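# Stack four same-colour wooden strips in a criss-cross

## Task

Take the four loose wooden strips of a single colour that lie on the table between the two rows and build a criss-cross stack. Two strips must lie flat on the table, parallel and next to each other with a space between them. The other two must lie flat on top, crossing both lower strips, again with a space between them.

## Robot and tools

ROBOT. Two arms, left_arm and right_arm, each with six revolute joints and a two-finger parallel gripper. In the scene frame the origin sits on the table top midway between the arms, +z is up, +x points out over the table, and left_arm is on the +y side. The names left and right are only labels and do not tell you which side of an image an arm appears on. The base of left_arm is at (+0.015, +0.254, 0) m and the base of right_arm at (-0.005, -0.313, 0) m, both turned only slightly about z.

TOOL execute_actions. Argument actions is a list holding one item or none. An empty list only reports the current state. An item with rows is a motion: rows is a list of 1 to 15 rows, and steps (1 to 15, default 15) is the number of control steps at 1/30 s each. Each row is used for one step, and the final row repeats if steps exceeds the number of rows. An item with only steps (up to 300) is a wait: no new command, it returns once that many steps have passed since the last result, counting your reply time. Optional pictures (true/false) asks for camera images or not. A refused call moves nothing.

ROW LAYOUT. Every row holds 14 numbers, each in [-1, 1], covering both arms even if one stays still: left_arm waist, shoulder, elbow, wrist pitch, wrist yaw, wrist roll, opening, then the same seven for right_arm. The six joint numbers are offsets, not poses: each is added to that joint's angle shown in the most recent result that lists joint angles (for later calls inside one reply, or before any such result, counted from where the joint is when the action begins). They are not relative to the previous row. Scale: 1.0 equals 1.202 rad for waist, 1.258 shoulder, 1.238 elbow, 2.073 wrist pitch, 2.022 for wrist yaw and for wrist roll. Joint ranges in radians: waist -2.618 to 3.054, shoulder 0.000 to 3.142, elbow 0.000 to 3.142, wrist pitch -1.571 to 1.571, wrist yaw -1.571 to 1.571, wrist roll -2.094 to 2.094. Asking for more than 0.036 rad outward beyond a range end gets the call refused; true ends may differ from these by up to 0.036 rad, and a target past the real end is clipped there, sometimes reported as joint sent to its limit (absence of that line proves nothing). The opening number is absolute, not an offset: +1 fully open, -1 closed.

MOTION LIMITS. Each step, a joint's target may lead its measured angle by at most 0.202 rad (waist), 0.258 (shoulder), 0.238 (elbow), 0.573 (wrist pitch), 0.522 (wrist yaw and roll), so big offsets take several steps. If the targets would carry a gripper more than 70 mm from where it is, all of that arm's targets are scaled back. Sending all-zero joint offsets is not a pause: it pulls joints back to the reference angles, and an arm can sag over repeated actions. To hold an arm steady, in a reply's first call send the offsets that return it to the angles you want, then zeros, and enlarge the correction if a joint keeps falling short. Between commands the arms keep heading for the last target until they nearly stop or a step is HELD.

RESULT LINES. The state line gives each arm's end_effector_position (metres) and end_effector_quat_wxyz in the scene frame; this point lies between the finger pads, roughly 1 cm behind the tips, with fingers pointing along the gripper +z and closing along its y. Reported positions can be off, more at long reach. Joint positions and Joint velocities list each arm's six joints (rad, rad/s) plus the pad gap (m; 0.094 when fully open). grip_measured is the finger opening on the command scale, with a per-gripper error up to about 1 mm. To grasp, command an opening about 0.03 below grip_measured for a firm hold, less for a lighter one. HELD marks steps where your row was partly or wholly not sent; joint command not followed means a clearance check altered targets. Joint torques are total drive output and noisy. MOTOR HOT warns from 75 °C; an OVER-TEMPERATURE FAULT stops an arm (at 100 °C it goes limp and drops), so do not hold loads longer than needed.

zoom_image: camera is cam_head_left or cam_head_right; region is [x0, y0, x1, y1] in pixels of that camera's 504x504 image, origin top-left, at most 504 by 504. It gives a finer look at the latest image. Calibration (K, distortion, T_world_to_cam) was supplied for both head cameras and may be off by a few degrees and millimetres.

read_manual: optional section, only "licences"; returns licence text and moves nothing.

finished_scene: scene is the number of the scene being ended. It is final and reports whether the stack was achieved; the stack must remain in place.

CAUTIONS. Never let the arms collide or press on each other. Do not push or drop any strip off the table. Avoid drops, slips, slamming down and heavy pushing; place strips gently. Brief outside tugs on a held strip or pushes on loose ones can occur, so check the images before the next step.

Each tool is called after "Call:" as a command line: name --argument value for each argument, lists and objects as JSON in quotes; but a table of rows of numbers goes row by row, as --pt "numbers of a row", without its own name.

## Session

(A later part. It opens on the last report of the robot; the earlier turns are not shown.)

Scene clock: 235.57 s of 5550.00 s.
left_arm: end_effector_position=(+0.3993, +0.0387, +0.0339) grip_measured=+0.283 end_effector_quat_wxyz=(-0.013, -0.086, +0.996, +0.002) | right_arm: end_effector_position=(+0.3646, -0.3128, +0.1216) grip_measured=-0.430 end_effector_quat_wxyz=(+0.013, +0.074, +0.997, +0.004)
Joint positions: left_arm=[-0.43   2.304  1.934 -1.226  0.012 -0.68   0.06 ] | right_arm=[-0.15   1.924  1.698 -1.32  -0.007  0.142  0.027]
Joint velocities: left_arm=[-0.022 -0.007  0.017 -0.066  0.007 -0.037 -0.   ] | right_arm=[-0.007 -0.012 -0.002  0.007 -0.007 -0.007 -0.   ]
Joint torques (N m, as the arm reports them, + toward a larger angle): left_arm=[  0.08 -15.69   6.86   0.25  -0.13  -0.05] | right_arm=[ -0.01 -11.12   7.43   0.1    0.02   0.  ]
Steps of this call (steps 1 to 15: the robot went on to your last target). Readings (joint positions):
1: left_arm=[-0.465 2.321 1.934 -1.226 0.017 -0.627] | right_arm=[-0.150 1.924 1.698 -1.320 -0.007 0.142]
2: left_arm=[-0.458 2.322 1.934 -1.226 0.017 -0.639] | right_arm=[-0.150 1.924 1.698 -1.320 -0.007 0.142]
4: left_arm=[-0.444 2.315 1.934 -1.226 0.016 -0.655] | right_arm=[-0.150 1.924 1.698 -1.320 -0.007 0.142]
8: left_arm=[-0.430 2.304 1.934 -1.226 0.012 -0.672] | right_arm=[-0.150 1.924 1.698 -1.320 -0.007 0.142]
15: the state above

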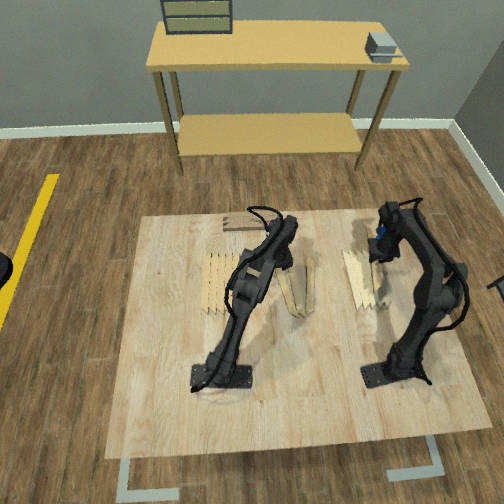

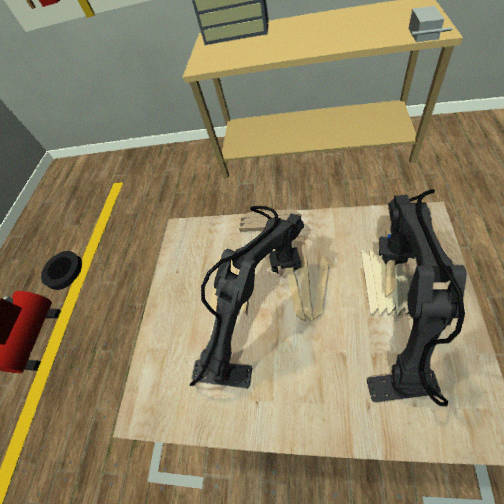

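Call:
execute_actions --actions '[{"rows":[[0,0,-0.016,0.015,0,0,0.28, 0,0,0,0,0,0,-0.457],[0,0,-0.024,0.02,0,0,0.28, 0,0,0,0,0,0,-0.457],[0,0,-0.032,0.026,0,0,0.28, 0,0,0,0,0,0,-0.457],[0,0,-0.04,0.033,0,0,0.28, 0,0,0,0,0,0,-0.457],[0,0,-0.048,0.04,0,0,0.28, 0,0,0,0,0,0,-0.457]],"steps":15}]' --pictures false

Scene clock: 246.00 s of 5550.00 s.
left_arm: end_effector_position=(+0.4037, +0.0362, +0.0230) grip_measured=+0.283 end_effector_quat_wxyz=(-0.002, -0.087, +0.996, -0.006) | right_arm: end_effector_position=(+0.3646, -0.3128, +0.1216) grip_measured=-0.430 end_effector_quat_wxyz=(+0.013, +0.074, +0.997, +0.004)
Joint positions: left_arm=[-0.43   2.304  1.891 -1.155  0.012 -0.682  0.06 ] | right_arm=[-0.15   1.924  1.698 -1.32  -0.007  0.142  0.027]
Joint velocities: left_arm=[ 0.007  0.002 -0.002  0.007 -0.081  0.007 -0.   ] | right_arm=[-0.002  0.012 -0.007  0.022 -0.051 -0.051 -0.   ]
Joint torques (N m, as the arm reports them, + toward a larger angle): left_arm=[ -0.06 -14.79   4.45   0.36  -0.02   0.05] | right_arm=[  0.02 -11.18   7.45   0.09   0.01   0.02]
Steps of this call (steps 1 to 15: the robot went on to your last target; steps 16 to 90: nothing new was sent; then 6.93 s passed at rest; steps 91 to 105: all 15 steps of this action). Readings (joint positions):
91: left_arm=[-0.430 2.304 1.934 -1.223 0.012 -0.682] | right_arm=[-0.150 1.924 1.698 -1.320 -0.007 0.142]
92: left_arm=[-0.430 2.304 1.932 -1.217 0.012 -0.682] | right_arm=[-0.150 1.924 1.698 -1.320 -0.007 0.142]
94: left_arm=[-0.430 2.304 1.921 -1.199 0.012 -0.682] | right_arm=[-0.150 1.924 1.698 -1.320 -0.007 0.142]
98: left_arm=[-0.430 2.304 1.891 -1.171 0.012 -0.682] | right_arm=[-0.150 1.924 1.698 -1.320 -0.007 0.142]
105: the state above

Call:
execute_actions --actions '[{"rows":[[0,0,-0.016,0.004,0,0,0.28, 0,0,0,0,0,0,-0.457],[0,0,-0.024,0.008,0,0,0.28, 0,0,0,0,0,0,-0.457],[0,0,-0.032,0.012,0,0,0.28, 0,0,0,0,0,0,-0.457]],"steps":12}]'

Call:
zoom_image --camera "cam_head_right" --region '[240, 220, 360, 340]'

Scene clock: 250.60 s of 5550.00 s.
left_arm: end_effector_position=(+0.4045, +0.0357, +0.0218) grip_measured=+0.283 end_effector_quat_wxyz=(+0.001, -0.087, +0.996, -0.008) | right_arm: end_effector_position=(+0.3646, -0.3128, +0.1216) grip_measured=-0.430 end_effector_quat_wxyz=(+0.013, +0.074, +0.997, +0.004)
Joint positions: left_arm=[-0.43   2.3    1.88  -1.14   0.012 -0.682  0.06 ] | right_arm=[-0.15   1.924  1.698 -1.32  -0.007  0.142  0.027]
Joint velocities: left_arm=[-0.012  0.012  0.007 -0.007 -0.022  0.007  0.   ] | right_arm=[-0.007 -0.012 -0.012 -0.007  0.007 -0.007  0.   ]
Joint torques (N m, as the arm reports them, + toward a larger angle): left_arm=[ -0.03 -14.44   3.36   0.4   -0.02   0.03] | right_arm=[  0.   -11.17   7.45   0.1    0.01   0.01]
Steps of this call (steps 1 to 15: the robot went on to your last target; steps 16 to 90: nothing new was sent; then 1.20 s passed at rest; steps 91 to 102: all 12 steps of this action). Readings (joint positions):
91: left_arm=[-0.430 2.304 1.891 -1.150 0.012 -0.682] | right_arm=[-0.150 1.924 1.698 -1.320 -0.007 0.142]
92: left_arm=[-0.430 2.304 1.888 -1.148 0.012 -0.682] | right_arm=[-0.150 1.924 1.698 -1.320 -0.007 0.142]
94: left_arm=[-0.430 2.302 1.883 -1.143 0.012 -0.682] | right_arm=[-0.150 1.924 1.698 -1.320 -0.007 0.142]
98: left_arm=[-0.430 2.300 1.880 -1.140 0.012 -0.682] | right_arm=[-0.150 1.924 1.698 -1.320 -0.007 0.142]
102: the state above

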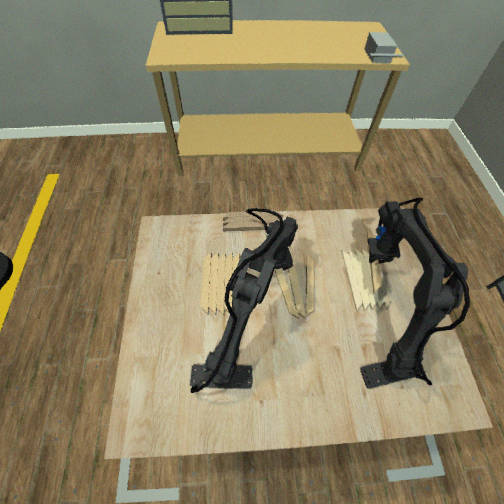

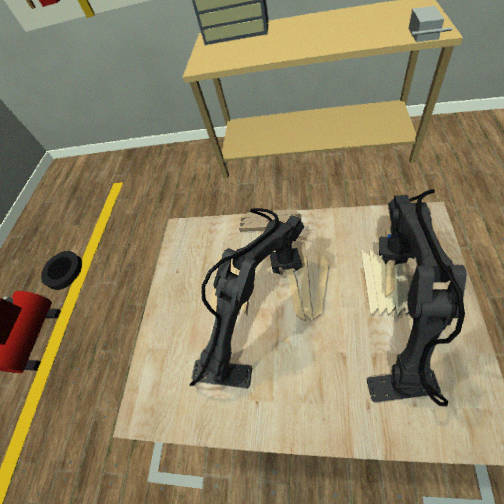

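Region (240, 220, 360, 340) of cam_head_right's 504x504 image, scaled by 4.200, with more detail than that image has.

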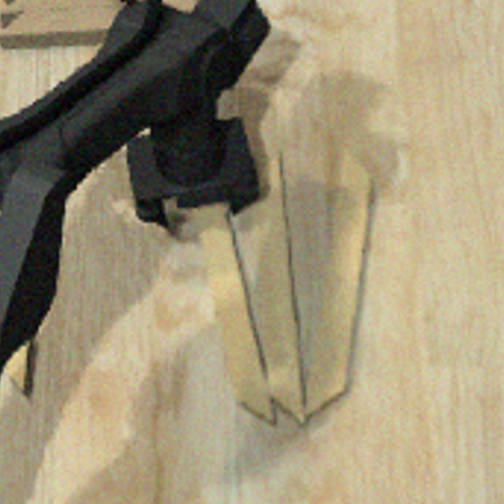

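Call:
execute_actions --actions '[{"rows":[[0,0,0.014,-0.004,0,0,0.28, 0,0,0,0,0,0,-0.457],[0,0,0.014,-0.004,0,0,0.28, 0,0,0,0,0,0,-0.457],[0,0,0.014,-0.004,0,0,0.2, 0,0,0,0,0,0,-0.457],[0,0,0.014,-0.004,0,0,0.1, 0,0,0,0,0,0,-0.457],[0,0,0.014,-0.004,0,0,0.0, 0,0,0,0,0,0,-0.457],[0,0,0.014,-0.004,0,0,-0.1, 0,0,0,0,0,0,-0.457],[0,0,0.014,-0.004,0,0,-0.2, 0,0,0,0,0,0,-0.457],[0,0,0.014,-0.004,0,0,-0.3, 0,0,0,0,0,0,-0.457],[0,0,0.014,-0.004,0,0,-0.38, 0,0,0,0,0,0,-0.457],[0,0,0.014,-0.004,0,0,-0.46, 0,0,0,0,0,0,-0.457]],"steps":15}]'

Call:
zoom_image --camera "cam_head_right" --region '[240, 220, 360, 340]'

Scene clock: 258.73 s of 5550.00 s.
left_arm: end_effector_position=(+0.4042, +0.0346, +0.0218) grip_measured=-0.428 end_effector_quat_wxyz=(-0.001, -0.087, +0.996, -0.011) | right_arm: end_effector_position=(+0.3646, -0.3128, +0.1216) grip_measured=-0.430 end_effector_quat_wxyz=(+0.013, +0.074, +0.997, +0.004)
Joint positions: left_arm=[-0.43   2.3    1.88  -1.139  0.019 -0.682  0.027] | right_arm=[-0.15   1.924  1.698 -1.32  -0.007  0.142  0.027]
Joint velocities: left_arm=[-0.017  0.002 -0.012 -0.037 -0.051 -0.051 -0.001] | right_arm=[-0.012 -0.007 -0.002  0.037  0.007  0.022 -0.001]
Joint torques (N m, as the arm reports them, + toward a larger angle): left_arm=[ -0.03 -14.75   7.01   0.2   -0.07   0.03] | right_arm=[  0.07 -11.16   7.44   0.1    0.02   0.01]
Steps of this call (steps 1 to 15: the robot went on to your last target; steps 16 to 90: nothing new was sent; then 4.63 s passed at rest; steps 91 to 105: all 15 steps of this action). Readings (joint positions):
91: left_arm=[-0.430 2.300 1.880 -1.140 0.012 -0.682] | right_arm=[-0.150 1.924 1.698 -1.320 -0.007 0.142]
92: left_arm=[-0.430 2.300 1.880 -1.140 0.012 -0.682] | right_arm=[-0.150 1.924 1.698 -1.320 -0.007 0.142]
94: left_arm=[-0.430 2.300 1.880 -1.139 0.015 -0.682] | right_arm=[-0.150 1.924 1.698 -1.320 -0.007 0.142]
98: left_arm=[-0.430 2.300 1.880 -1.139 0.018 -0.682] | right_arm=[-0.150 1.924 1.698 -1.320 -0.007 0.142]
105: the state above

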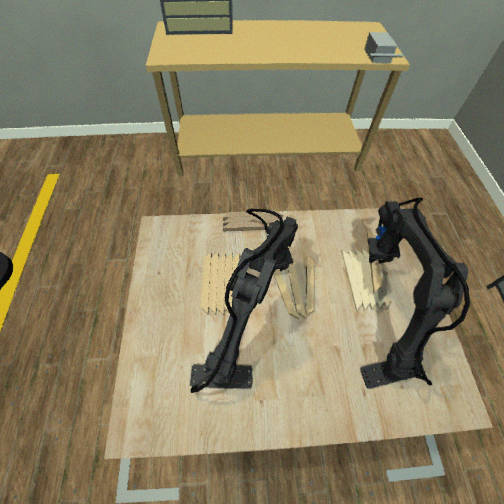

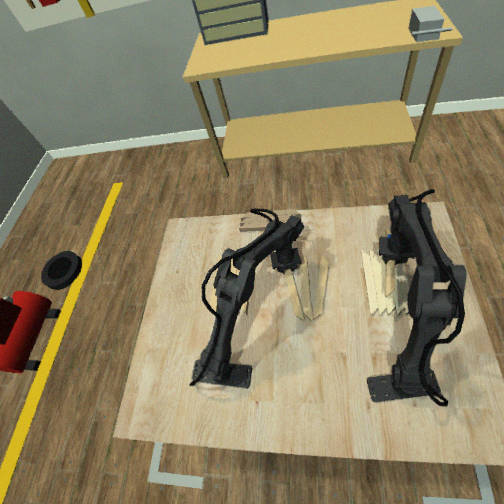

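Region (240, 220, 360, 340) of cam_head_right's 504x504 image, scaled by 4.200, with more detail than that image has.

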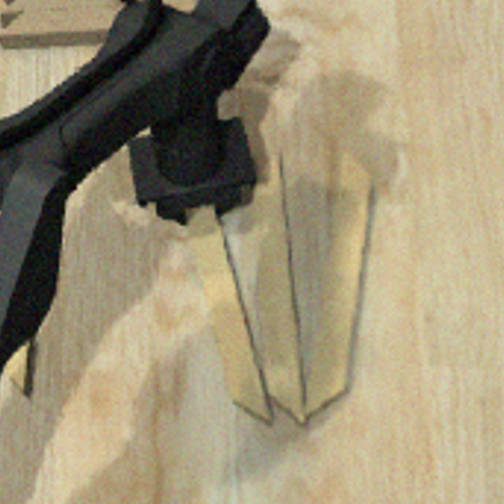

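Call:
execute_actions --actions '[{"rows":[[0,0,0.02,-0.006,0,0,-0.46, 0,0,0,0,0,0,-0.457],[0,0,0.025,-0.008,0,0,-0.46, 0,0,0,0,0,0,-0.457],[0.005,0,0.025,-0.008,0,0,-0.46, 0,0,0,0,0,0,-0.457],[0.01,0,0.025,-0.008,0,0.02,-0.46, 0,0,0,0,0,0,-0.457],[0.015,0,0.025,-0.008,0,0.04,-0.46, 0,0,0,0,0,0,-0.457],[0.02,0,0.025,-0.008,0,0.06,-0.46, 0,0,0,0,0,0,-0.457],[0.024,0,0.025,-0.008,0,0.08,-0.46, 0,0,0,0,0,0,-0.457],[0.024,0,0.025,-0.008,0,0.1,-0.46, 0,0,0,0,0,0,-0.457],[0.024,0,0.025,-0.008,0,0.12,-0.46, 0,0,0,0,0,0,-0.457],[0.024,0,0.025,-0.008,0,0.14,-0.46, 0,0,0,0,0,0,-0.457],[0.024,0,0.025,-0.008,0,0.16,-0.46, 0,0,0,0,0,0,-0.457],[0.024,0,0.025,-0.008,0,0.18,-0.46, 0,0,0,0,0,0,-0.457],[0.024,0,0.025,-0.008,0,0.2,-0.46, 0,0,0,0,0,0,-0.457]],"steps":15}]' --pictures false

Call:
execute_actions --actions '[{"steps":12}]'

Call:
zoom_image --camera "cam_head_right" --region '[240, 220, 360, 340]'

Scene clock: 282.17 s of 5550.00 s.
left_arm: end_effector_position=(+0.4095, +0.0432, +0.0233) grip_measured=-0.427 end_effector_quat_wxyz=(+0.002, +0.051, +0.999, -0.011) | right_arm: end_effector_position=(+0.3646, -0.3128, +0.1216) grip_measured=-0.430 end_effector_quat_wxyz=(+0.013, +0.074, +0.997, +0.004)
Joint positions: left_arm=[-0.408  2.3    1.886 -1.144  0.019 -0.383  0.027] | right_arm=[-0.15   1.924  1.698 -1.32  -0.007  0.142  0.027]
Joint velocities: left_arm=[-0.012 -0.017  0.007 -0.022 -0.007  0.696 -0.   ] | right_arm=[ 0.012 -0.012 -0.002 -0.037 -0.022  0.022 -0.   ]
Joint torques (N m, as the arm reports them, + toward a larger angle): left_arm=[  0.49 -14.75   7.62   0.18  -0.02   0.11] | right_arm=[ -0.04 -11.17   7.35   0.09   0.     0.  ]
Steps of this call (steps 1 to 15: the robot went on to your last target; steps 16 to 90: nothing new was sent; then 19.93 s passed at rest; steps 91 to 105: all 15 steps of this action). Readings (joint positions):
91: left_arm=[-0.430 2.300 1.880 -1.139 0.019 -0.682] | right_arm=[-0.150 1.924 1.698 -1.320 -0.007 0.142]
92: left_arm=[-0.430 2.300 1.882 -1.140 0.019 -0.682] | right_arm=[-0.150 1.924 1.698 -1.320 -0.007 0.142]
94: left_arm=[-0.430 2.300 1.884 -1.142 0.019 -0.678] | right_arm=[-0.150 1.924 1.698 -1.320 -0.007 0.142]
98: left_arm=[-0.423 2.300 1.886 -1.143 0.019 -0.600] | right_arm=[-0.150 1.924 1.698 -1.320 -0.007 0.142]
105: the state above

Scene clock: 282.57 s of 5550.00 s.
left_arm: end_effector_position=(+0.4093, +0.0433, +0.0233) grip_measured=-0.427 end_effector_quat_wxyz=(+0.002, +0.095, +0.995, -0.011) | right_arm: end_effector_position=(+0.3646, -0.3128, +0.1216) grip_measured=-0.430 end_effector_quat_wxyz=(+0.013, +0.074, +0.997, +0.004)
Joint positions: left_arm=[-0.408  2.3    1.886 -1.145  0.019 -0.295  0.027] | right_arm=[-0.15   1.924  1.698 -1.32  -0.007  0.142  0.027]
Joint velocities: left_arm=[ 0.007  0.002  0.017 -0.022 -0.066  0.125 -0.001] | right_arm=[-0.007 -0.037 -0.002 -0.081 -0.022 -0.022  0.   ]
Joint torques (N m, as the arm reports them, + toward a larger angle): left_arm=[  0.48 -14.77   7.62   0.18  -0.02   0.12] | right_arm=[  0.04 -11.1    7.41   0.1    0.03   0.  ]
Steps of this call (steps 1 to 12: the robot went on to your last target). Readings (joint positions):
1: left_arm=[-0.408 2.300 1.886 -1.145 0.019 -0.364] | right_arm=[-0.150 1.924 1.698 -1.320 -0.007 0.142]
2: left_arm=[-0.408 2.300 1.886 -1.145 0.019 -0.349] | right_arm=[-0.150 1.924 1.698 -1.320 -0.007 0.142]
4: left_arm=[-0.408 2.300 1.886 -1.145 0.019 -0.327] | right_arm=[-0.150 1.924 1.698 -1.320 -0.007 0.142]
8: left_arm=[-0.408 2.300 1.886 -1.145 0.019 -0.304] | right_arm=[-0.150 1.924 1.698 -1.320 -0.007 0.142]
12: the state above

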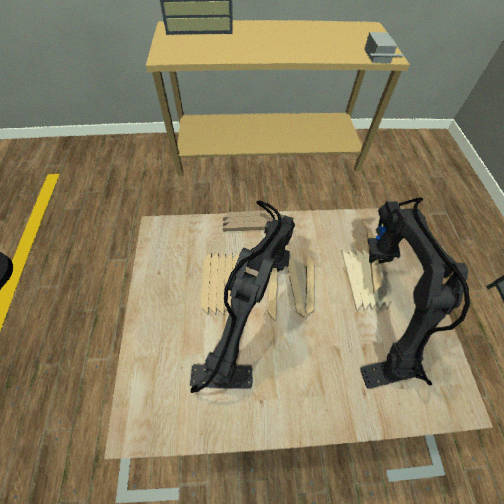

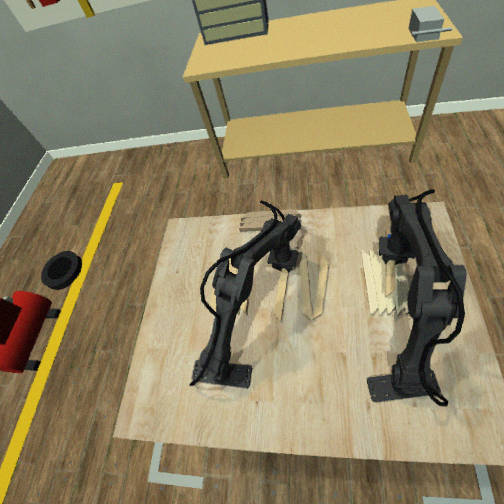

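Region (240, 220, 360, 340) of cam_head_right's 504x504 image, scaled by 4.200, with more detail than that image has.

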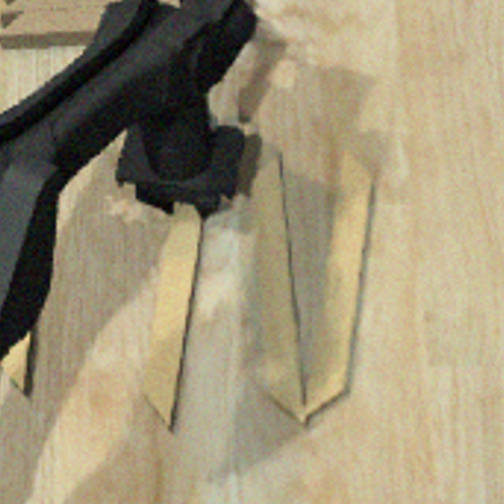

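Call:
execute_actions --actions '[{"rows":[[0,0,-0.015,0,0,0,-0.46, 0,0,0,0,0,0,-0.457],[0,0,-0.015,0,0,0,-0.46, 0,0,0,0,0,0,-0.457],[0,0,-0.015,0,0,0,-0.46, 0,0,0,0,0,0,-0.457],[0,0,-0.015,0,0,0,-0.3, 0,0,0,0,0,0,-0.457],[0,0,0,0,0,0,-0.1, 0,0,0,0,0,0,-0.457],[0,0,0,0,0,0,-0.1, 0,0,0,0,0,0,-0.457],[0,0,0,0,0,0,-0.1, 0,0,0,0,0,0,-0.457],[0,-0.02,0.01,-0.015,0,0,-0.1, 0,0,0,0,0,0,-0.457],[0,-0.04,0.01,-0.03,0,0,-0.1, 0,0,0,0,0,0,-0.457],[0,-0.06,0.01,-0.04,0,0,-0.1, 0,0,0,0,0,0,-0.457],[0,-0.08,0.01,-0.05,0,0,-0.1, 0,0,0,0,0,0,-0.457],[0,-0.095,0.01,-0.06,0,0,-0.1, 0,0,0,0,0,0,-0.457]],"steps":15}]' --pictures false

Call:
execute_actions --actions '[{"steps":8}]' --pictures false

Scene clock: 310.30 s of 5550.00 s.
left_arm: end_effector_position=(+0.3975, +0.0495, +0.0659) grip_measured=-0.103 end_effector_quat_wxyz=(+0.010, +0.098, +0.995, -0.014) | right_arm: end_effector_position=(+0.3646, -0.3128, +0.1216) grip_measured=-0.430 end_effector_quat_wxyz=(+0.013, +0.074, +0.997, +0.004)
Joint positions: left_arm=[-0.408  2.198  1.886 -1.229  0.019 -0.289  0.042] | right_arm=[-0.15   1.924  1.698 -1.32  -0.007  0.142  0.027]
Joint velocities: left_arm=[ 0.002 -0.505 -0.017 -0.212  0.095 -0.007 -0.   ] | right_arm=[-0.012 -0.002 -0.002 -0.081 -0.007 -0.007  0.001]
Joint torques (N m, as the arm reports them, + toward a larger angle): left_arm=[ -0.04 -12.83   6.73   0.24  -0.01  -0.02] | right_arm=[  0.03 -11.1    7.36   0.12   0.     0.01]
Steps of this call (steps 1 to 30: the robot went on to your last target; steps 31 to 90: nothing new was sent; then 24.23 s passed at rest; steps 91 to 105: all 15 steps of this action). Readings (joint positions):
91: left_arm=[-0.408 2.300 1.886 -1.145 0.019 -0.289] | right_arm=[-0.150 1.924 1.698 -1.320 -0.007 0.142]
92: left_arm=[-0.408 2.300 1.886 -1.145 0.019 -0.289] | right_arm=[-0.150 1.924 1.698 -1.320 -0.007 0.142]
94: left_arm=[-0.408 2.300 1.886 -1.145 0.019 -0.289] | right_arm=[-0.150 1.924 1.698 -1.320 -0.007 0.142]
98: left_arm=[-0.408 2.300 1.886 -1.147 0.019 -0.289] | right_arm=[-0.150 1.924 1.698 -1.320 -0.007 0.142]
105: the state above

Scene clock: 310.57 s of 5550.00 s.
left_arm: end_effector_position=(+0.3927, +0.0520, +0.0763) grip_measured=-0.103 end_effector_quat_wxyz=(+0.010, +0.098, +0.995, -0.014) | right_arm: end_effector_position=(+0.3646, -0.3128, +0.1216) grip_measured=-0.430 end_effector_quat_wxyz=(+0.013, +0.074, +0.997, +0.004)
Joint positions: left_arm=[-0.408  2.173  1.886 -1.256  0.019 -0.289  0.042] | right_arm=[-0.15   1.924  1.698 -1.32  -0.007  0.142  0.027]
Joint velocities: left_arm=[-0.002 -0.002  0.007 -0.051  0.022 -0.081 -0.   ] | right_arm=[-0.002  0.007 -0.032 -0.037 -0.066 -0.037 -0.001]
Joint torques (N m, as the arm reports them, + toward a larger angle): left_arm=[ -0.05 -13.11   6.82   0.25  -0.01  -0.02] | right_arm=[ -0.06 -11.15   7.47   0.12   0.03   0.  ]
Steps of this call (steps 1 to 8: the robot went on to your last target). Readings (joint positions):
1: left_arm=[-0.408 2.184 1.886 -1.235 0.019 -0.289] | right_arm=[-0.150 1.924 1.698 -1.320 -0.007 0.142]
2: left_arm=[-0.408 2.174 1.886 -1.240 0.019 -0.289] | right_arm=[-0.150 1.924 1.698 -1.320 -0.007 0.142]
4: left_arm=[-0.408 2.169 1.886 -1.247 0.019 -0.289] | right_arm=[-0.150 1.924 1.698 -1.320 -0.007 0.142]
8: the state above

Call:
execute_actions --actions '[{"rows":[[-0.02,0,0,0,0,-0.03,0.19, 0,0,0,0,0,0,-0.457],[-0.04,0,-0.01,0.005,0,-0.06,0.19, 0,0,0,0,0,0,-0.457],[-0.065,0,-0.02,0.01,0,-0.09,0.19, 0,0,0,0,0,0,-0.457],[-0.09,0,-0.03,0.015,-0.012,-0.12,0.19, 0,0,0,0,0,0,-0.457],[-0.115,0,-0.04,0.02,-0.012,-0.15,0.19, 0,0,0,0,0,0,-0.457],[-0.14,0,-0.05,0.025,-0.012,-0.18,0.19, 0,0,0,0,0,0,-0.457],[-0.16,0,-0.06,0.03,-0.012,-0.21,0.19, 0,0,0,0,0,0,-0.457],[-0.175,0,-0.07,0.035,-0.012,-0.24,0.19, 0,0,0,0,0,0,-0.457],[-0.185,0.01,-0.08,0.04,-0.012,-0.248,0.19, 0,0,0,0,0,0,-0.457],[-0.192,0.01,-0.09,0.045,-0.012,-0.248,0.19, 0,0,0,0,0,0,-0.457],[-0.197,0.01,-0.1,0.05,-0.012,-0.248,0.19, 0,0,0,0,0,0,-0.457],[-0.197,0.01,-0.105,0.054,-0.012,-0.248,0.19, 0,0,0,0,0,0,-0.457]],"steps":15}]' --pictures false

Call:
execute_actions --actions '[{"steps":12}]'

Call:
zoom_image --camera "cam_head_right" --region '[240, 220, 360, 340]'

Call:
zoom_image --camera "cam_head_left" --region '[230, 220, 350, 340]'

Scene clock: 323.10 s of 5550.00 s.
left_arm: end_effector_position=(+0.3209, -0.0297, +0.0453) grip_measured=+0.187 end_effector_quat_wxyz=(-0.005, +0.007, +1.000, -0.000) | right_arm: end_effector_position=(+0.3646, -0.3128, +0.1216) grip_measured=-0.430 end_effector_quat_wxyz=(+0.013, +0.074, +0.997, +0.004)
Joint positions: left_arm=[-0.669  2.177  1.771 -1.172  0.008 -0.733  0.056] | right_arm=[-0.15   1.924  1.698 -1.32  -0.007  0.142  0.027]
Joint velocities: left_arm=[ 0.11   0.037 -0.081  0.066 -0.022 -0.286 -0.001] | right_arm=[-0.012  0.007 -0.007 -0.007 -0.037 -0.007  0.   ]
Joint torques (N m, as the arm reports them, + toward a larger angle): left_arm=[  1.5  -13.31   4.71   0.42  -0.16  -0.04] | right_arm=[ -0.05 -11.14   7.4    0.11   0.03   0.  ]
Steps of this call (steps 1 to 30: the robot went on to your last target; steps 31 to 90: nothing new was sent; then 9.03 s passed at rest; steps 91 to 105: all 15 steps of this action). Readings (joint positions):
91: left_arm=[-0.409 2.173 1.886 -1.261 0.019 -0.297] | right_arm=[-0.150 1.924 1.698 -1.320 -0.007 0.142]
92: left_arm=[-0.413 2.173 1.886 -1.260 0.018 -0.316] | right_arm=[-0.150 1.924 1.698 -1.320 -0.007 0.142]
94: left_arm=[-0.437 2.173 1.882 -1.252 0.012 -0.378] | right_arm=[-0.150 1.924 1.698 -1.320 -0.007 0.142]
98: left_arm=[-0.553 2.173 1.840 -1.216 0.002 -0.558] | right_arm=[-0.150 1.924 1.698 -1.320 -0.007 0.142]
105: the state above

Scene clock: 323.50 s of 5550.00 s.
left_arm: end_effector_position=(+0.3291, -0.0268, +0.0443) grip_measured=+0.187 end_effector_quat_wxyz=(+0.001, -0.024, +1.000, -0.005) | right_arm: end_effector_position=(+0.3646, -0.3128, +0.1216) grip_measured=-0.430 end_effector_quat_wxyz=(+0.013, +0.074, +0.997, +0.004)
Joint positions: left_arm=[-0.651  2.179  1.769 -1.153  0.007 -0.778  0.056] | right_arm=[-0.15   1.924  1.698 -1.32  -0.007  0.142  0.027]
Joint velocities: left_arm=[ 0.012 -0.007 -0.002 -0.022 -0.037 -0.037 -0.   ] | right_arm=[-0.012  0.002 -0.002  0.051 -0.007 -0.022 -0.001]
Joint torques (N m, as the arm reports them, + toward a larger angle): left_arm=[  0.54 -13.23   4.57   0.36  -0.16  -0.06] | right_arm=[  0.   -11.19   7.42   0.1    0.01   0.01]
Steps of this call (steps 1 to 12: the robot went on to your last target). Readings (joint positions):
1: left_arm=[-0.665 2.179 1.770 -1.169 0.008 -0.743] | right_arm=[-0.150 1.924 1.698 -1.320 -0.007 0.142]
2: left_arm=[-0.661 2.179 1.769 -1.166 0.008 -0.751] | right_arm=[-0.150 1.924 1.698 -1.320 -0.007 0.142]
4: left_arm=[-0.654 2.179 1.769 -1.160 0.007 -0.762] | right_arm=[-0.150 1.924 1.698 -1.320 -0.007 0.142]
8: left_arm=[-0.651 2.179 1.769 -1.155 0.007 -0.773] | right_arm=[-0.150 1.924 1.698 -1.320 -0.007 0.142]
12: the state above

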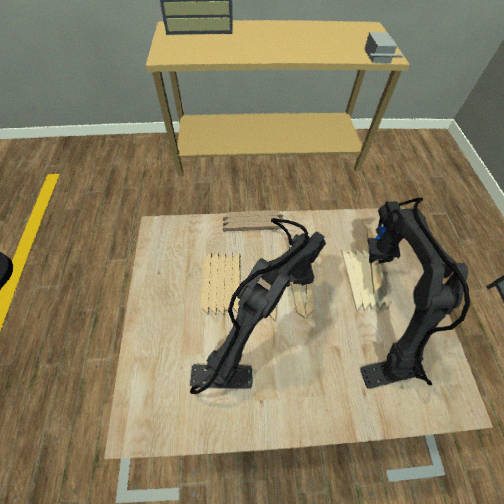

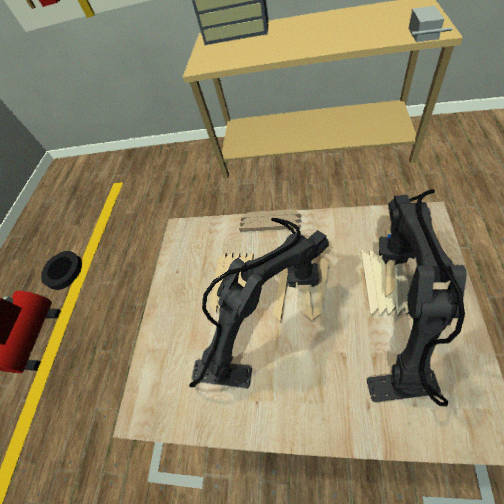

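Region (240, 220, 360, 340) of cam_head_right's 504x504 image, scaled by 4.200, with more detail than that image has.

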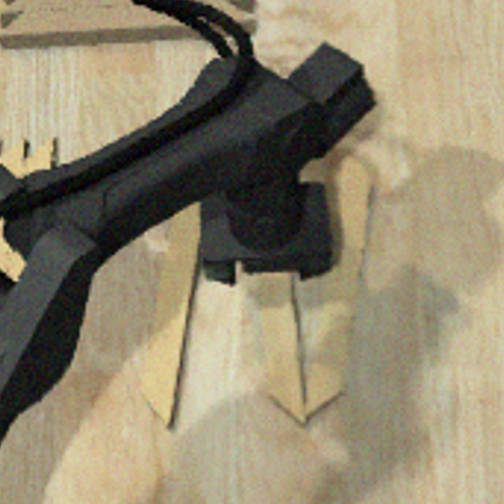

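Region (230, 220, 350, 340) of cam_head_left's 504x504 image, scaled by 4.200, with more detail than that image has.

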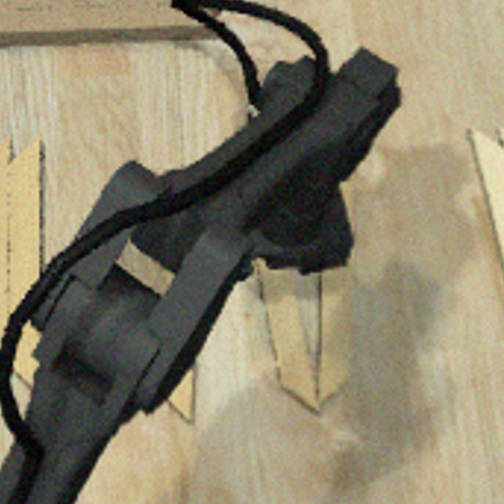

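Call:
execute_actions --actions '[{"rows":[[0,0,-0.015,0.004,0,0,0.19, 0,0,0,0,0,0,-0.457],[0,0,-0.025,0.009,0,0,0.19, 0,0,0,0,0,0,-0.457],[0,0,-0.035,0.015,0,0,0.19, 0,0,0,0,0,0,-0.457],[0,0,-0.045,0.021,0,0,0.19, 0,0,0,0,0,0,-0.457],[0,0,-0.055,0.027,0,0,0.19, 0,0,0,0,0,0,-0.457],[0,0,-0.063,0.032,0,0,0.19, 0,0,0,0,0,0,-0.457],[0,0,-0.07,0.036,0,0,0.19, 0,0,0,0,0,0,-0.457],[0,0,-0.076,0.04,0,0,0.19, 0,0,0,0,0,0,-0.457],[0,0,-0.082,0.043,0,0,0.19, 0,0,0,0,0,0,-0.457]],"steps":15}]' --pictures false

Call:
execute_actions --actions '[{"rows":[[0,0,-0.014,0.004,0,0,0.19, 0,0,0,0,0,0,-0.457],[0,0,-0.022,0.008,0,0,0.19, 0,0,0,0,0,0,-0.457]],"steps":8}]' --pictures false

Scene clock: 335.53 s of 5550.00 s.
left_arm: end_effector_position=(+0.3229, -0.0214, +0.0229) grip_measured=+0.187 end_effector_quat_wxyz=(-0.005, -0.026, +1.000, -0.001) | right_arm: end_effector_position=(+0.3646, -0.3128, +0.1216) grip_measured=-0.430 end_effector_quat_wxyz=(+0.013, +0.074, +0.997, +0.004)
Joint positions: left_arm=[-0.651  2.179  1.682 -1.08   0.007 -0.781  0.056] | right_arm=[-0.15   1.924  1.698 -1.32  -0.007  0.142  0.027]
Joint velocities: left_arm=[-0.007  0.002  0.002  0.051  0.081 -0.051 -0.001] | right_arm=[ 0.007  0.007 -0.002 -0.081 -0.066  0.007  0.   ]
Joint torques (N m, as the arm reports them, + toward a larger angle): left_arm=[ -0.04 -13.6    4.4    0.31  -0.03   0.06] | right_arm=[  0.   -11.14   7.37   0.1    0.04   0.  ]
Steps of this call (steps 1 to 30: the robot went on to your last target; steps 31 to 90: nothing new was sent; then 8.53 s passed at rest; steps 91 to 105: all 15 steps of this action). Readings (joint positions):
91: left_arm=[-0.651 2.179 1.769 -1.151 0.007 -0.781] | right_arm=[-0.150 1.924 1.698 -1.320 -0.007 0.142]
92: left_arm=[-0.651 2.179 1.767 -1.148 0.007 -0.781] | right_arm=[-0.150 1.924 1.698 -1.320 -0.007 0.142]
94: left_arm=[-0.651 2.179 1.754 -1.136 0.007 -0.781] | right_arm=[-0.150 1.924 1.698 -1.320 -0.007 0.142]
98: left_arm=[-0.651 2.179 1.706 -1.107 0.007 -0.781] | right_arm=[-0.150 1.924 1.698 -1.320 -0.007 0.142]
105: the state above

Scene clock: 335.80 s of 5550.00 s.
left_arm: end_effector_position=(+0.3233, -0.0218, +0.0216) grip_measured=+0.187 end_effector_quat_wxyz=(-0.003, -0.026, +1.000, -0.002) | right_arm: end_effector_position=(+0.3646, -0.3128, +0.1216) grip_measured=-0.430 end_effector_quat_wxyz=(+0.013, +0.074, +0.997, +0.004)
Joint positions: left_arm=[-0.651  2.179  1.677 -1.072  0.007 -0.781  0.056] | right_arm=[-0.15   1.924  1.698 -1.32  -0.007  0.142  0.027]
Joint velocities: left_arm=[-0.007  0.002  0.007 -0.022  0.007 -0.051 -0.001] | right_arm=[-0.022 -0.012  0.007  0.007 -0.007  0.037  0.   ]
Joint torques (N m, as the arm reports them, + toward a larger angle): left_arm=[ -0.04 -13.6    3.76   0.34  -0.02   0.03] | right_arm=[  0.   -11.18   7.45   0.11   0.03   0.02]
Steps of this call (steps 1 to 8: all 8 steps of this action). Readings (joint positions):
1: left_arm=[-0.651 2.179 1.682 -1.079 0.007 -0.781] | right_arm=[-0.150 1.924 1.698 -1.320 -0.007 0.142]
2: left_arm=[-0.651 2.179 1.681 -1.077 0.007 -0.781] | right_arm=[-0.150 1.924 1.698 -1.320 -0.007 0.142]
4: left_arm=[-0.651 2.179 1.677 -1.074 0.007 -0.781] | right_arm=[-0.150 1.924 1.698 -1.320 -0.007 0.142]
8: the state above

Table contact. Close.

Call:
execute_actions --actions '[{"rows":[[0,0,0.014,0,0,0,0.19, 0,0,0,0,0,0,-0.457],[0,0,0.014,0,0,0,0.1, 0,0,0,0,0,0,-0.457],[0,0,0.014,0,0,0,0.0, 0,0,0,0,0,0,-0.457],[0,0,0.014,0,0,0,-0.1, 0,0,0,0,0,0,-0.457],[0,0,0.014,0,0,0,-0.2, 0,0,0,0,0,0,-0.457],[0,0,0.014,0,0,0,-0.3, 0,0,0,0,0,0,-0.457],[0,0,0.014,0,0,0,-0.38, 0,0,0,0,0,0,-0.457],[0,0,0.014,0,0,0,-0.46, 0,0,0,0,0,0,-0.457]],"steps":14}]'

Call:
zoom_image --camera "cam_head_right" --region '[240, 220, 360, 340]'

Scene clock: 343.00 s of 5550.00 s.
left_arm: end_effector_position=(+0.3233, -0.0220, +0.0216) grip_measured=-0.436 end_effector_quat_wxyz=(-0.004, -0.026, +1.000, -0.002) | right_arm: end_effector_position=(+0.3646, -0.3128, +0.1216) grip_measured=-0.430 end_effector_quat_wxyz=(+0.013, +0.074, +0.997, +0.004)
Joint positions: left_arm=[-0.651  2.179  1.677 -1.071  0.009 -0.781  0.026] | right_arm=[-0.15   1.924  1.698 -1.32  -0.007  0.142  0.027]
Joint velocities: left_arm=[ 0.007  0.017 -0.002 -0.022  0.081 -0.066 -0.   ] | right_arm=[ 0.002 -0.002 -0.012 -0.022 -0.037 -0.022  0.   ]
Joint torques (N m, as the arm reports them, + toward a larger angle): left_arm=[ -0.06 -13.64   6.89   0.26  -0.04   0.03] | right_arm=[  0.02 -11.16   7.41   0.09   0.02   0.02]
Steps of this call (steps 1 to 15: the robot went on to your last target; steps 16 to 90: nothing new was sent; then 3.73 s passed at rest; steps 91 to 104: all 14 steps of this action). Readings (joint positions):
91: left_arm=[-0.651 2.179 1.677 -1.071 0.007 -0.781] | right_arm=[-0.150 1.924 1.698 -1.320 -0.007 0.142]
92: left_arm=[-0.651 2.179 1.677 -1.071 0.007 -0.781] | right_arm=[-0.150 1.924 1.698 -1.320 -0.007 0.142]
94: left_arm=[-0.651 2.179 1.677 -1.071 0.008 -0.781] | right_arm=[-0.150 1.924 1.698 -1.320 -0.007 0.142]
98: left_arm=[-0.651 2.179 1.677 -1.071 0.009 -0.781] | right_arm=[-0.150 1.924 1.698 -1.320 -0.007 0.142]
104: the state above

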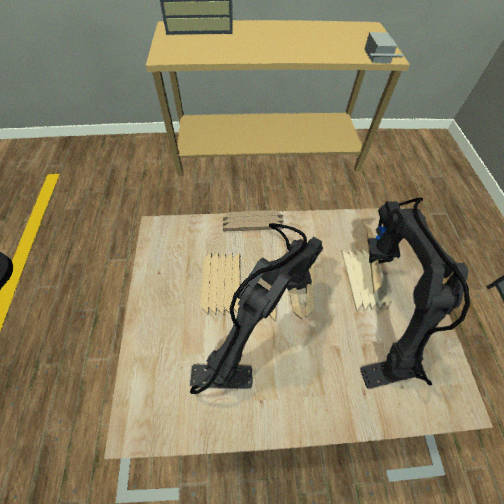

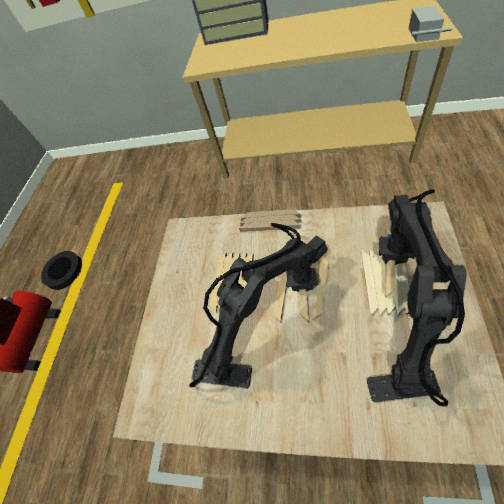

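Region (240, 220, 360, 340) of cam_head_right's 504x504 image, scaled by 4.200, with more detail than that image has.

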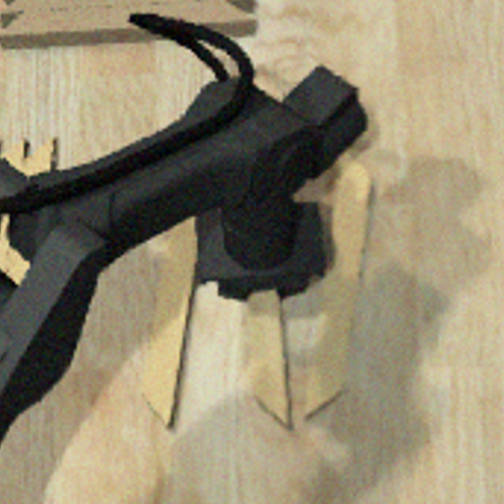

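Call:
execute_actions --actions '[{"rows":[[0,0,0.02,-0.008,0,0,-0.465, 0,0,0,0,0,0,-0.457],[0,0,0.04,-0.02,0,0,-0.465, 0,0,0,0,0,0,-0.457],[0,0,0.06,-0.032,0,0,-0.465, 0,0,0,0,0,0,-0.457],[0,0,0.08,-0.044,0,0,-0.465, 0,0,0,0,0,0,-0.457],[0,0,0.1,-0.056,0,0,-0.465, 0,0,0,0,0,0,-0.457],[0,0,0.12,-0.068,0,0.05,-0.465, 0,0,0,0,0,0,-0.457],[0.01,0.02,0.15,-0.074,0,0.15,-0.465, 0,0,0,0,0,0,-0.457],[0.02,0.04,0.18,-0.08,0,0.25,-0.465, 0,0,0,0,0,0,-0.457],[0.03,0.06,0.21,-0.086,0,0.35,-0.465, 0,0,0,0,0,0,-0.457],[0.04,0.08,0.24,-0.092,0,0.45,-0.465, 0,0,0,0,0,0,-0.457],[0.05,0.1,0.27,-0.098,0,0.55,-0.465, 0,0,0,0,0,0,-0.457],[0.06,0.12,0.3,-0.104,0,0.65,-0.465, 0,0,0,0,0,0,-0.457],[0.068,0.135,0.33,-0.11,0,0.75,-0.465, 0,0,0,0,0,0,-0.457],[0.075,0.15,0.355,-0.117,0,0.85,-0.465, 0,0,0,0,0,0,-0.457],[0.075,0.16,0.38,-0.12,0,0.943,-0.465, 0,0,0,0,0,0,-0.457]],"steps":15}]' --pictures false

Call:
execute_actions --actions '[{"steps":30}]'

Call:
zoom_image --camera "cam_head_right" --region '[240, 220, 360, 340]'

Call:
zoom_image --camera "cam_head_left" --region '[230, 220, 350, 340]'

Scene clock: 373.93 s of 5550.00 s.
left_arm: end_effector_position=(+0.3854, -0.0365, +0.0586) grip_measured=-0.436 end_effector_quat_wxyz=(+0.030, +0.354, +0.935, -0.015) | right_arm: end_effector_position=(+0.3646, -0.3128, +0.1216) grip_measured=-0.430 end_effector_quat_wxyz=(+0.013, +0.074, +0.997, +0.004)
Joint positions: left_arm=[-0.585  2.333  2.082 -1.253  0.01   0.06   0.026] | right_arm=[-0.15   1.924  1.698 -1.32  -0.007  0.142  0.027]
Joint velocities: left_arm=[ 0.349  0.676  0.828 -0.256  0.066  2.806 -0.   ] | right_arm=[ 0.017 -0.007 -0.022 -0.007 -0.022 -0.007 -0.001]
Joint torques (N m, as the arm reports them, + toward a larger angle): left_arm=[  0.12 -14.71   7.01   0.17  -0.03   0.05] | right_arm=[ -0.02 -11.14   7.41   0.11   0.     0.01]
Steps of this call (steps 1 to 15: the robot went on to your last target; steps 16 to 90: nothing new was sent; then 27.43 s passed at rest; steps 91 to 105: all 15 steps of this action). Readings (joint positions):
91: left_arm=[-0.651 2.179 1.677 -1.071 0.009 -0.781] | right_arm=[-0.150 1.924 1.698 -1.320 -0.007 0.142]
92: left_arm=[-0.651 2.179 1.682 -1.077 0.009 -0.781] | right_arm=[-0.150 1.924 1.698 -1.320 -0.007 0.142]
94: left_arm=[-0.651 2.183 1.709 -1.106 0.009 -0.781] | right_arm=[-0.150 1.924 1.698 -1.320 -0.007 0.142]
98: left_arm=[-0.649 2.193 1.818 -1.177 0.009 -0.637] | right_arm=[-0.150 1.924 1.698 -1.320 -0.007 0.142]
105: the state above

Scene clock: 374.93 s of 5550.00 s.
left_arm: end_effector_position=(+0.3881, -0.0198, +0.0454) grip_measured=-0.436 end_effector_quat_wxyz=(-0.001, +0.767, +0.642, -0.004) | right_arm: end_effector_position=(+0.3646, -0.3128, +0.1216) grip_measured=-0.430 end_effector_quat_wxyz=(+0.013, +0.074, +0.997, +0.004)
Joint positions: left_arm=[-0.555  2.383  2.117 -1.308  0.007  1.114  0.026] | right_arm=[-0.15   1.924  1.698 -1.32  -0.007  0.142  0.027]
Joint velocities: left_arm=[-0.012 -0.002 -0.022 -0.037 -0.051  0.051 -0.001] | right_arm=[ 0.002 -0.007 -0.002 -0.007 -0.081  0.022 -0.001]
Joint torques (N m, as the arm reports them, + toward a larger angle): left_arm=[ -0.6  -15.72   8.14   0.14  -0.01   0.1 ] | right_arm=[  0.04 -11.14   7.41   0.11   0.02   0.  ]
Steps of this call (steps 1 to 30: the robot went on to your last target). Readings (joint positions):
1: left_arm=[-0.574 2.353 2.103 -1.259 0.010 0.160] | right_arm=[-0.150 1.924 1.698 -1.320 -0.007 0.142]
2: left_arm=[-0.565 2.366 2.113 -1.263 0.010 0.259] | right_arm=[-0.150 1.924 1.698 -1.320 -0.007 0.142]
4: left_arm=[-0.554 2.379 2.117 -1.275 0.007 0.459] | right_arm=[-0.150 1.924 1.698 -1.320 -0.007 0.142]
8: left_arm=[-0.555 2.383 2.117 -1.298 0.007 0.823] | right_arm=[-0.150 1.924 1.698 -1.320 -0.007 0.142]
30: the state above

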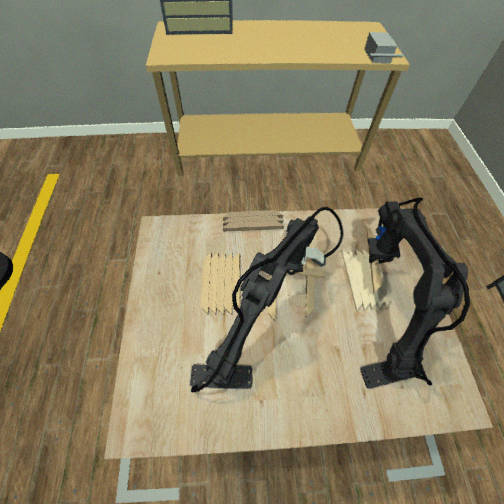

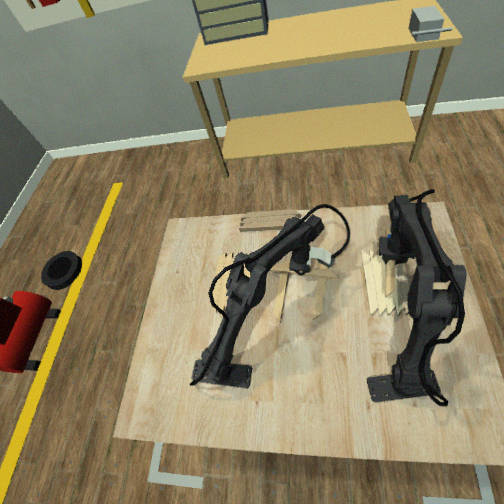

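Region (240, 220, 360, 340) of cam_head_right's 504x504 image, scaled by 4.200, with more detail than that image has.

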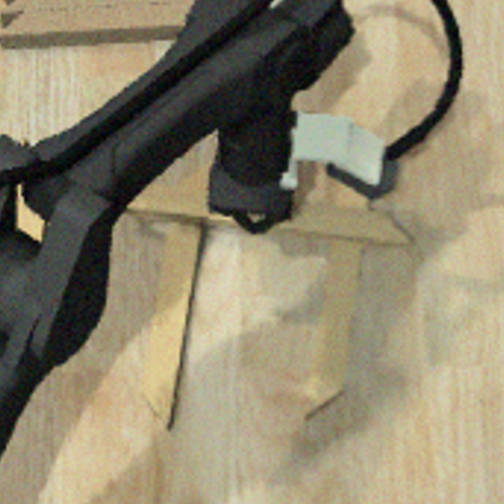

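Region (230, 220, 350, 340) of cam_head_left's 504x504 image, scaled by 4.200, with more detail than that image has.

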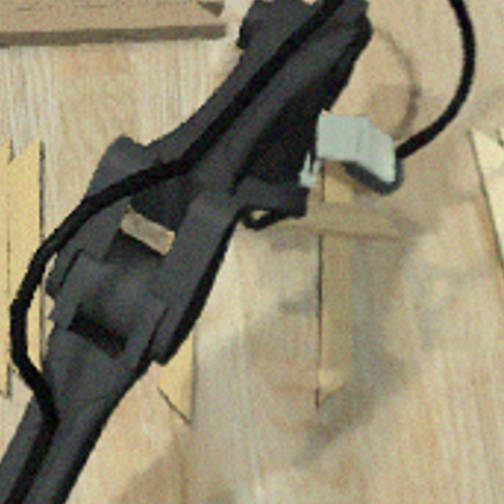

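Call:
execute_actions --actions '[{"rows":[[0,0,-0.015,0.004,0,0,-0.465, 0,0,0,0,0,0,-0.457],[0,0,-0.023,0.009,0,0,-0.465, 0,0,0,0,0,0,-0.457],[0,0,-0.031,0.014,0,0,-0.465, 0,0,0,0,0,0,-0.457],[0,0,-0.039,0.019,0,0,-0.465, 0,0,0,0,0,0,-0.457],[0,0,-0.046,0.024,0,0,-0.465, 0,0,0,0,0,0,-0.457],[0,0,-0.053,0.028,0,0,-0.465, 0,0,0,0,0,0,-0.457]],"steps":12}]' --pictures false

Call:
execute_actions --actions '[{"rows":[[0,0,-0.014,0.004,0,0,-0.465, 0,0,0,0,0,0,-0.457],[0,0,-0.022,0.008,0,0,-0.465, 0,0,0,0,0,0,-0.457]],"steps":8}]' --pictures false

Call:
execute_actions --actions '[{"rows":[[0,0,-0.014,0.004,0,0,-0.465, 0,0,0,0,0,0,-0.457],[0,0,-0.022,0.008,0,0,-0.465, 0,0,0,0,0,0,-0.457]],"steps":8}]' --pictures false

Scene clock: 387.37 s of 5550.00 s.
left_arm: end_effector_position=(+0.3882, -0.0197, +0.0361) grip_measured=-0.436 end_effector_quat_wxyz=(+0.001, +0.767, +0.641, -0.003) | right_arm: end_effector_position=(+0.3646, -0.3128, +0.1216) grip_measured=-0.430 end_effector_quat_wxyz=(+0.013, +0.074, +0.997, +0.004)
Joint positions: left_arm=[-0.555  2.38   2.075 -1.265  0.005  1.116  0.026] | right_arm=[-0.15   1.924  1.698 -1.32  -0.007  0.142  0.027]
Joint velocities: left_arm=[-0.002  0.002 -0.007  0.007 -0.022 -0.007 -0.001] | right_arm=[ 0.007 -0.007 -0.012 -0.037  0.007  0.022 -0.   ]
Joint torques (N m, as the arm reports them, + toward a larger angle): left_arm=[ -0.04 -15.21   3.87   0.44  -0.01   0.01] | right_arm=[  0.   -11.18   7.44   0.12   0.01   0.  ]
Steps of this call (steps 1 to 15: the robot went on to your last target; steps 16 to 90: nothing new was sent; then 9.03 s passed at rest; steps 91 to 102: all 12 steps of this action). Readings (joint positions):
91: left_arm=[-0.555 2.383 2.117 -1.308 0.007 1.116] | right_arm=[-0.150 1.924 1.698 -1.320 -0.007 0.142]
92: left_arm=[-0.555 2.383 2.115 -1.305 0.007 1.116] | right_arm=[-0.150 1.924 1.698 -1.320 -0.007 0.142]
94: left_arm=[-0.555 2.383 2.103 -1.294 0.007 1.116] | right_arm=[-0.150 1.924 1.698 -1.320 -0.007 0.142]
98: left_arm=[-0.555 2.380 2.078 -1.274 0.006 1.116] | right_arm=[-0.150 1.924 1.698 -1.320 -0.007 0.142]
102: the state above

Scene clock: 387.63 s of 5550.00 s.
left_arm: end_effector_position=(+0.3882, -0.0197, +0.0361) grip_measured=-0.436 end_effector_quat_wxyz=(+0.001, +0.767, +0.641, -0.003) | right_arm: end_effector_position=(+0.3646, -0.3128, +0.1216) grip_measured=-0.430 end_effector_quat_wxyz=(+0.013, +0.074, +0.997, +0.004)
Joint positions: left_arm=[-0.555  2.38   2.075 -1.265  0.005  1.116  0.026] | right_arm=[-0.15   1.924  1.698 -1.32  -0.007  0.142  0.027]
Joint velocities: left_arm=[ 0.002 -0.002 -0.002  0.051  0.095 -0.022  0.001] | right_arm=[ 0.007  0.007  0.002 -0.037 -0.037  0.051 -0.   ]
Joint torques (N m, as the arm reports them, + toward a larger angle): left_arm=[ -0.04 -15.42   3.59   0.44  -0.02   0.03] | right_arm=[ -0.03 -11.17   7.46   0.11   0.02   0.  ]
Steps of this call (steps 1 to 8: all 8 steps of this action). Readings (joint positions):
1: left_arm=[-0.555 2.380 2.075 -1.265 0.005 1.116] | right_arm=[-0.150 1.924 1.698 -1.320 -0.007 0.142]
2: left_arm=[-0.555 2.380 2.075 -1.265 0.005 1.116] | right_arm=[-0.150 1.924 1.698 -1.320 -0.007 0.142]
4: left_arm=[-0.555 2.380 2.075 -1.265 0.005 1.116] | right_arm=[-0.150 1.924 1.698 -1.320 -0.007 0.142]
8: the state above

Scene clock: 387.90 s of 5550.00 s.
left_arm: end_effector_position=(+0.3882, -0.0197, +0.0361) grip_measured=-0.436 end_effector_quat_wxyz=(+0.001, +0.767, +0.641, -0.003) | right_arm: end_effector_position=(+0.3646, -0.3128, +0.1216) grip_measured=-0.430 end_effector_quat_wxyz=(+0.013, +0.074, +0.997, +0.004)
Joint positions: left_arm=[-0.555  2.38   2.075 -1.265  0.005  1.116  0.026] | right_arm=[-0.15   1.924  1.698 -1.32  -0.007  0.142  0.027]
Joint velocities: left_arm=[-0.022  0.002 -0.002  0.007  0.022  0.037 -0.001] | right_arm=[-0.002  0.002 -0.002  0.037  0.022  0.022  0.   ]
Joint torques (N m, as the arm reports them, + toward a larger angle): left_arm=[ -0.04 -15.42   3.57   0.45  -0.02   0.03] | right_arm=[  0.03 -11.21   7.39   0.1    0.03   0.02]
Steps of this call (steps 1 to 8: all 8 steps of this action). Readings (joint positions):
1: left_arm=[-0.555 2.380 2.075 -1.265 0.005 1.116] | right_arm=[-0.150 1.924 1.698 -1.320 -0.007 0.142]
2: left_arm=[-0.555 2.380 2.075 -1.265 0.005 1.116] | right_arm=[-0.150 1.924 1.698 -1.320 -0.007 0.142]
4: left_arm=[-0.555 2.380 2.075 -1.265 0.005 1.116] | right_arm=[-0.150 1.924 1.698 -1.320 -0.007 0.142]
8: the state above


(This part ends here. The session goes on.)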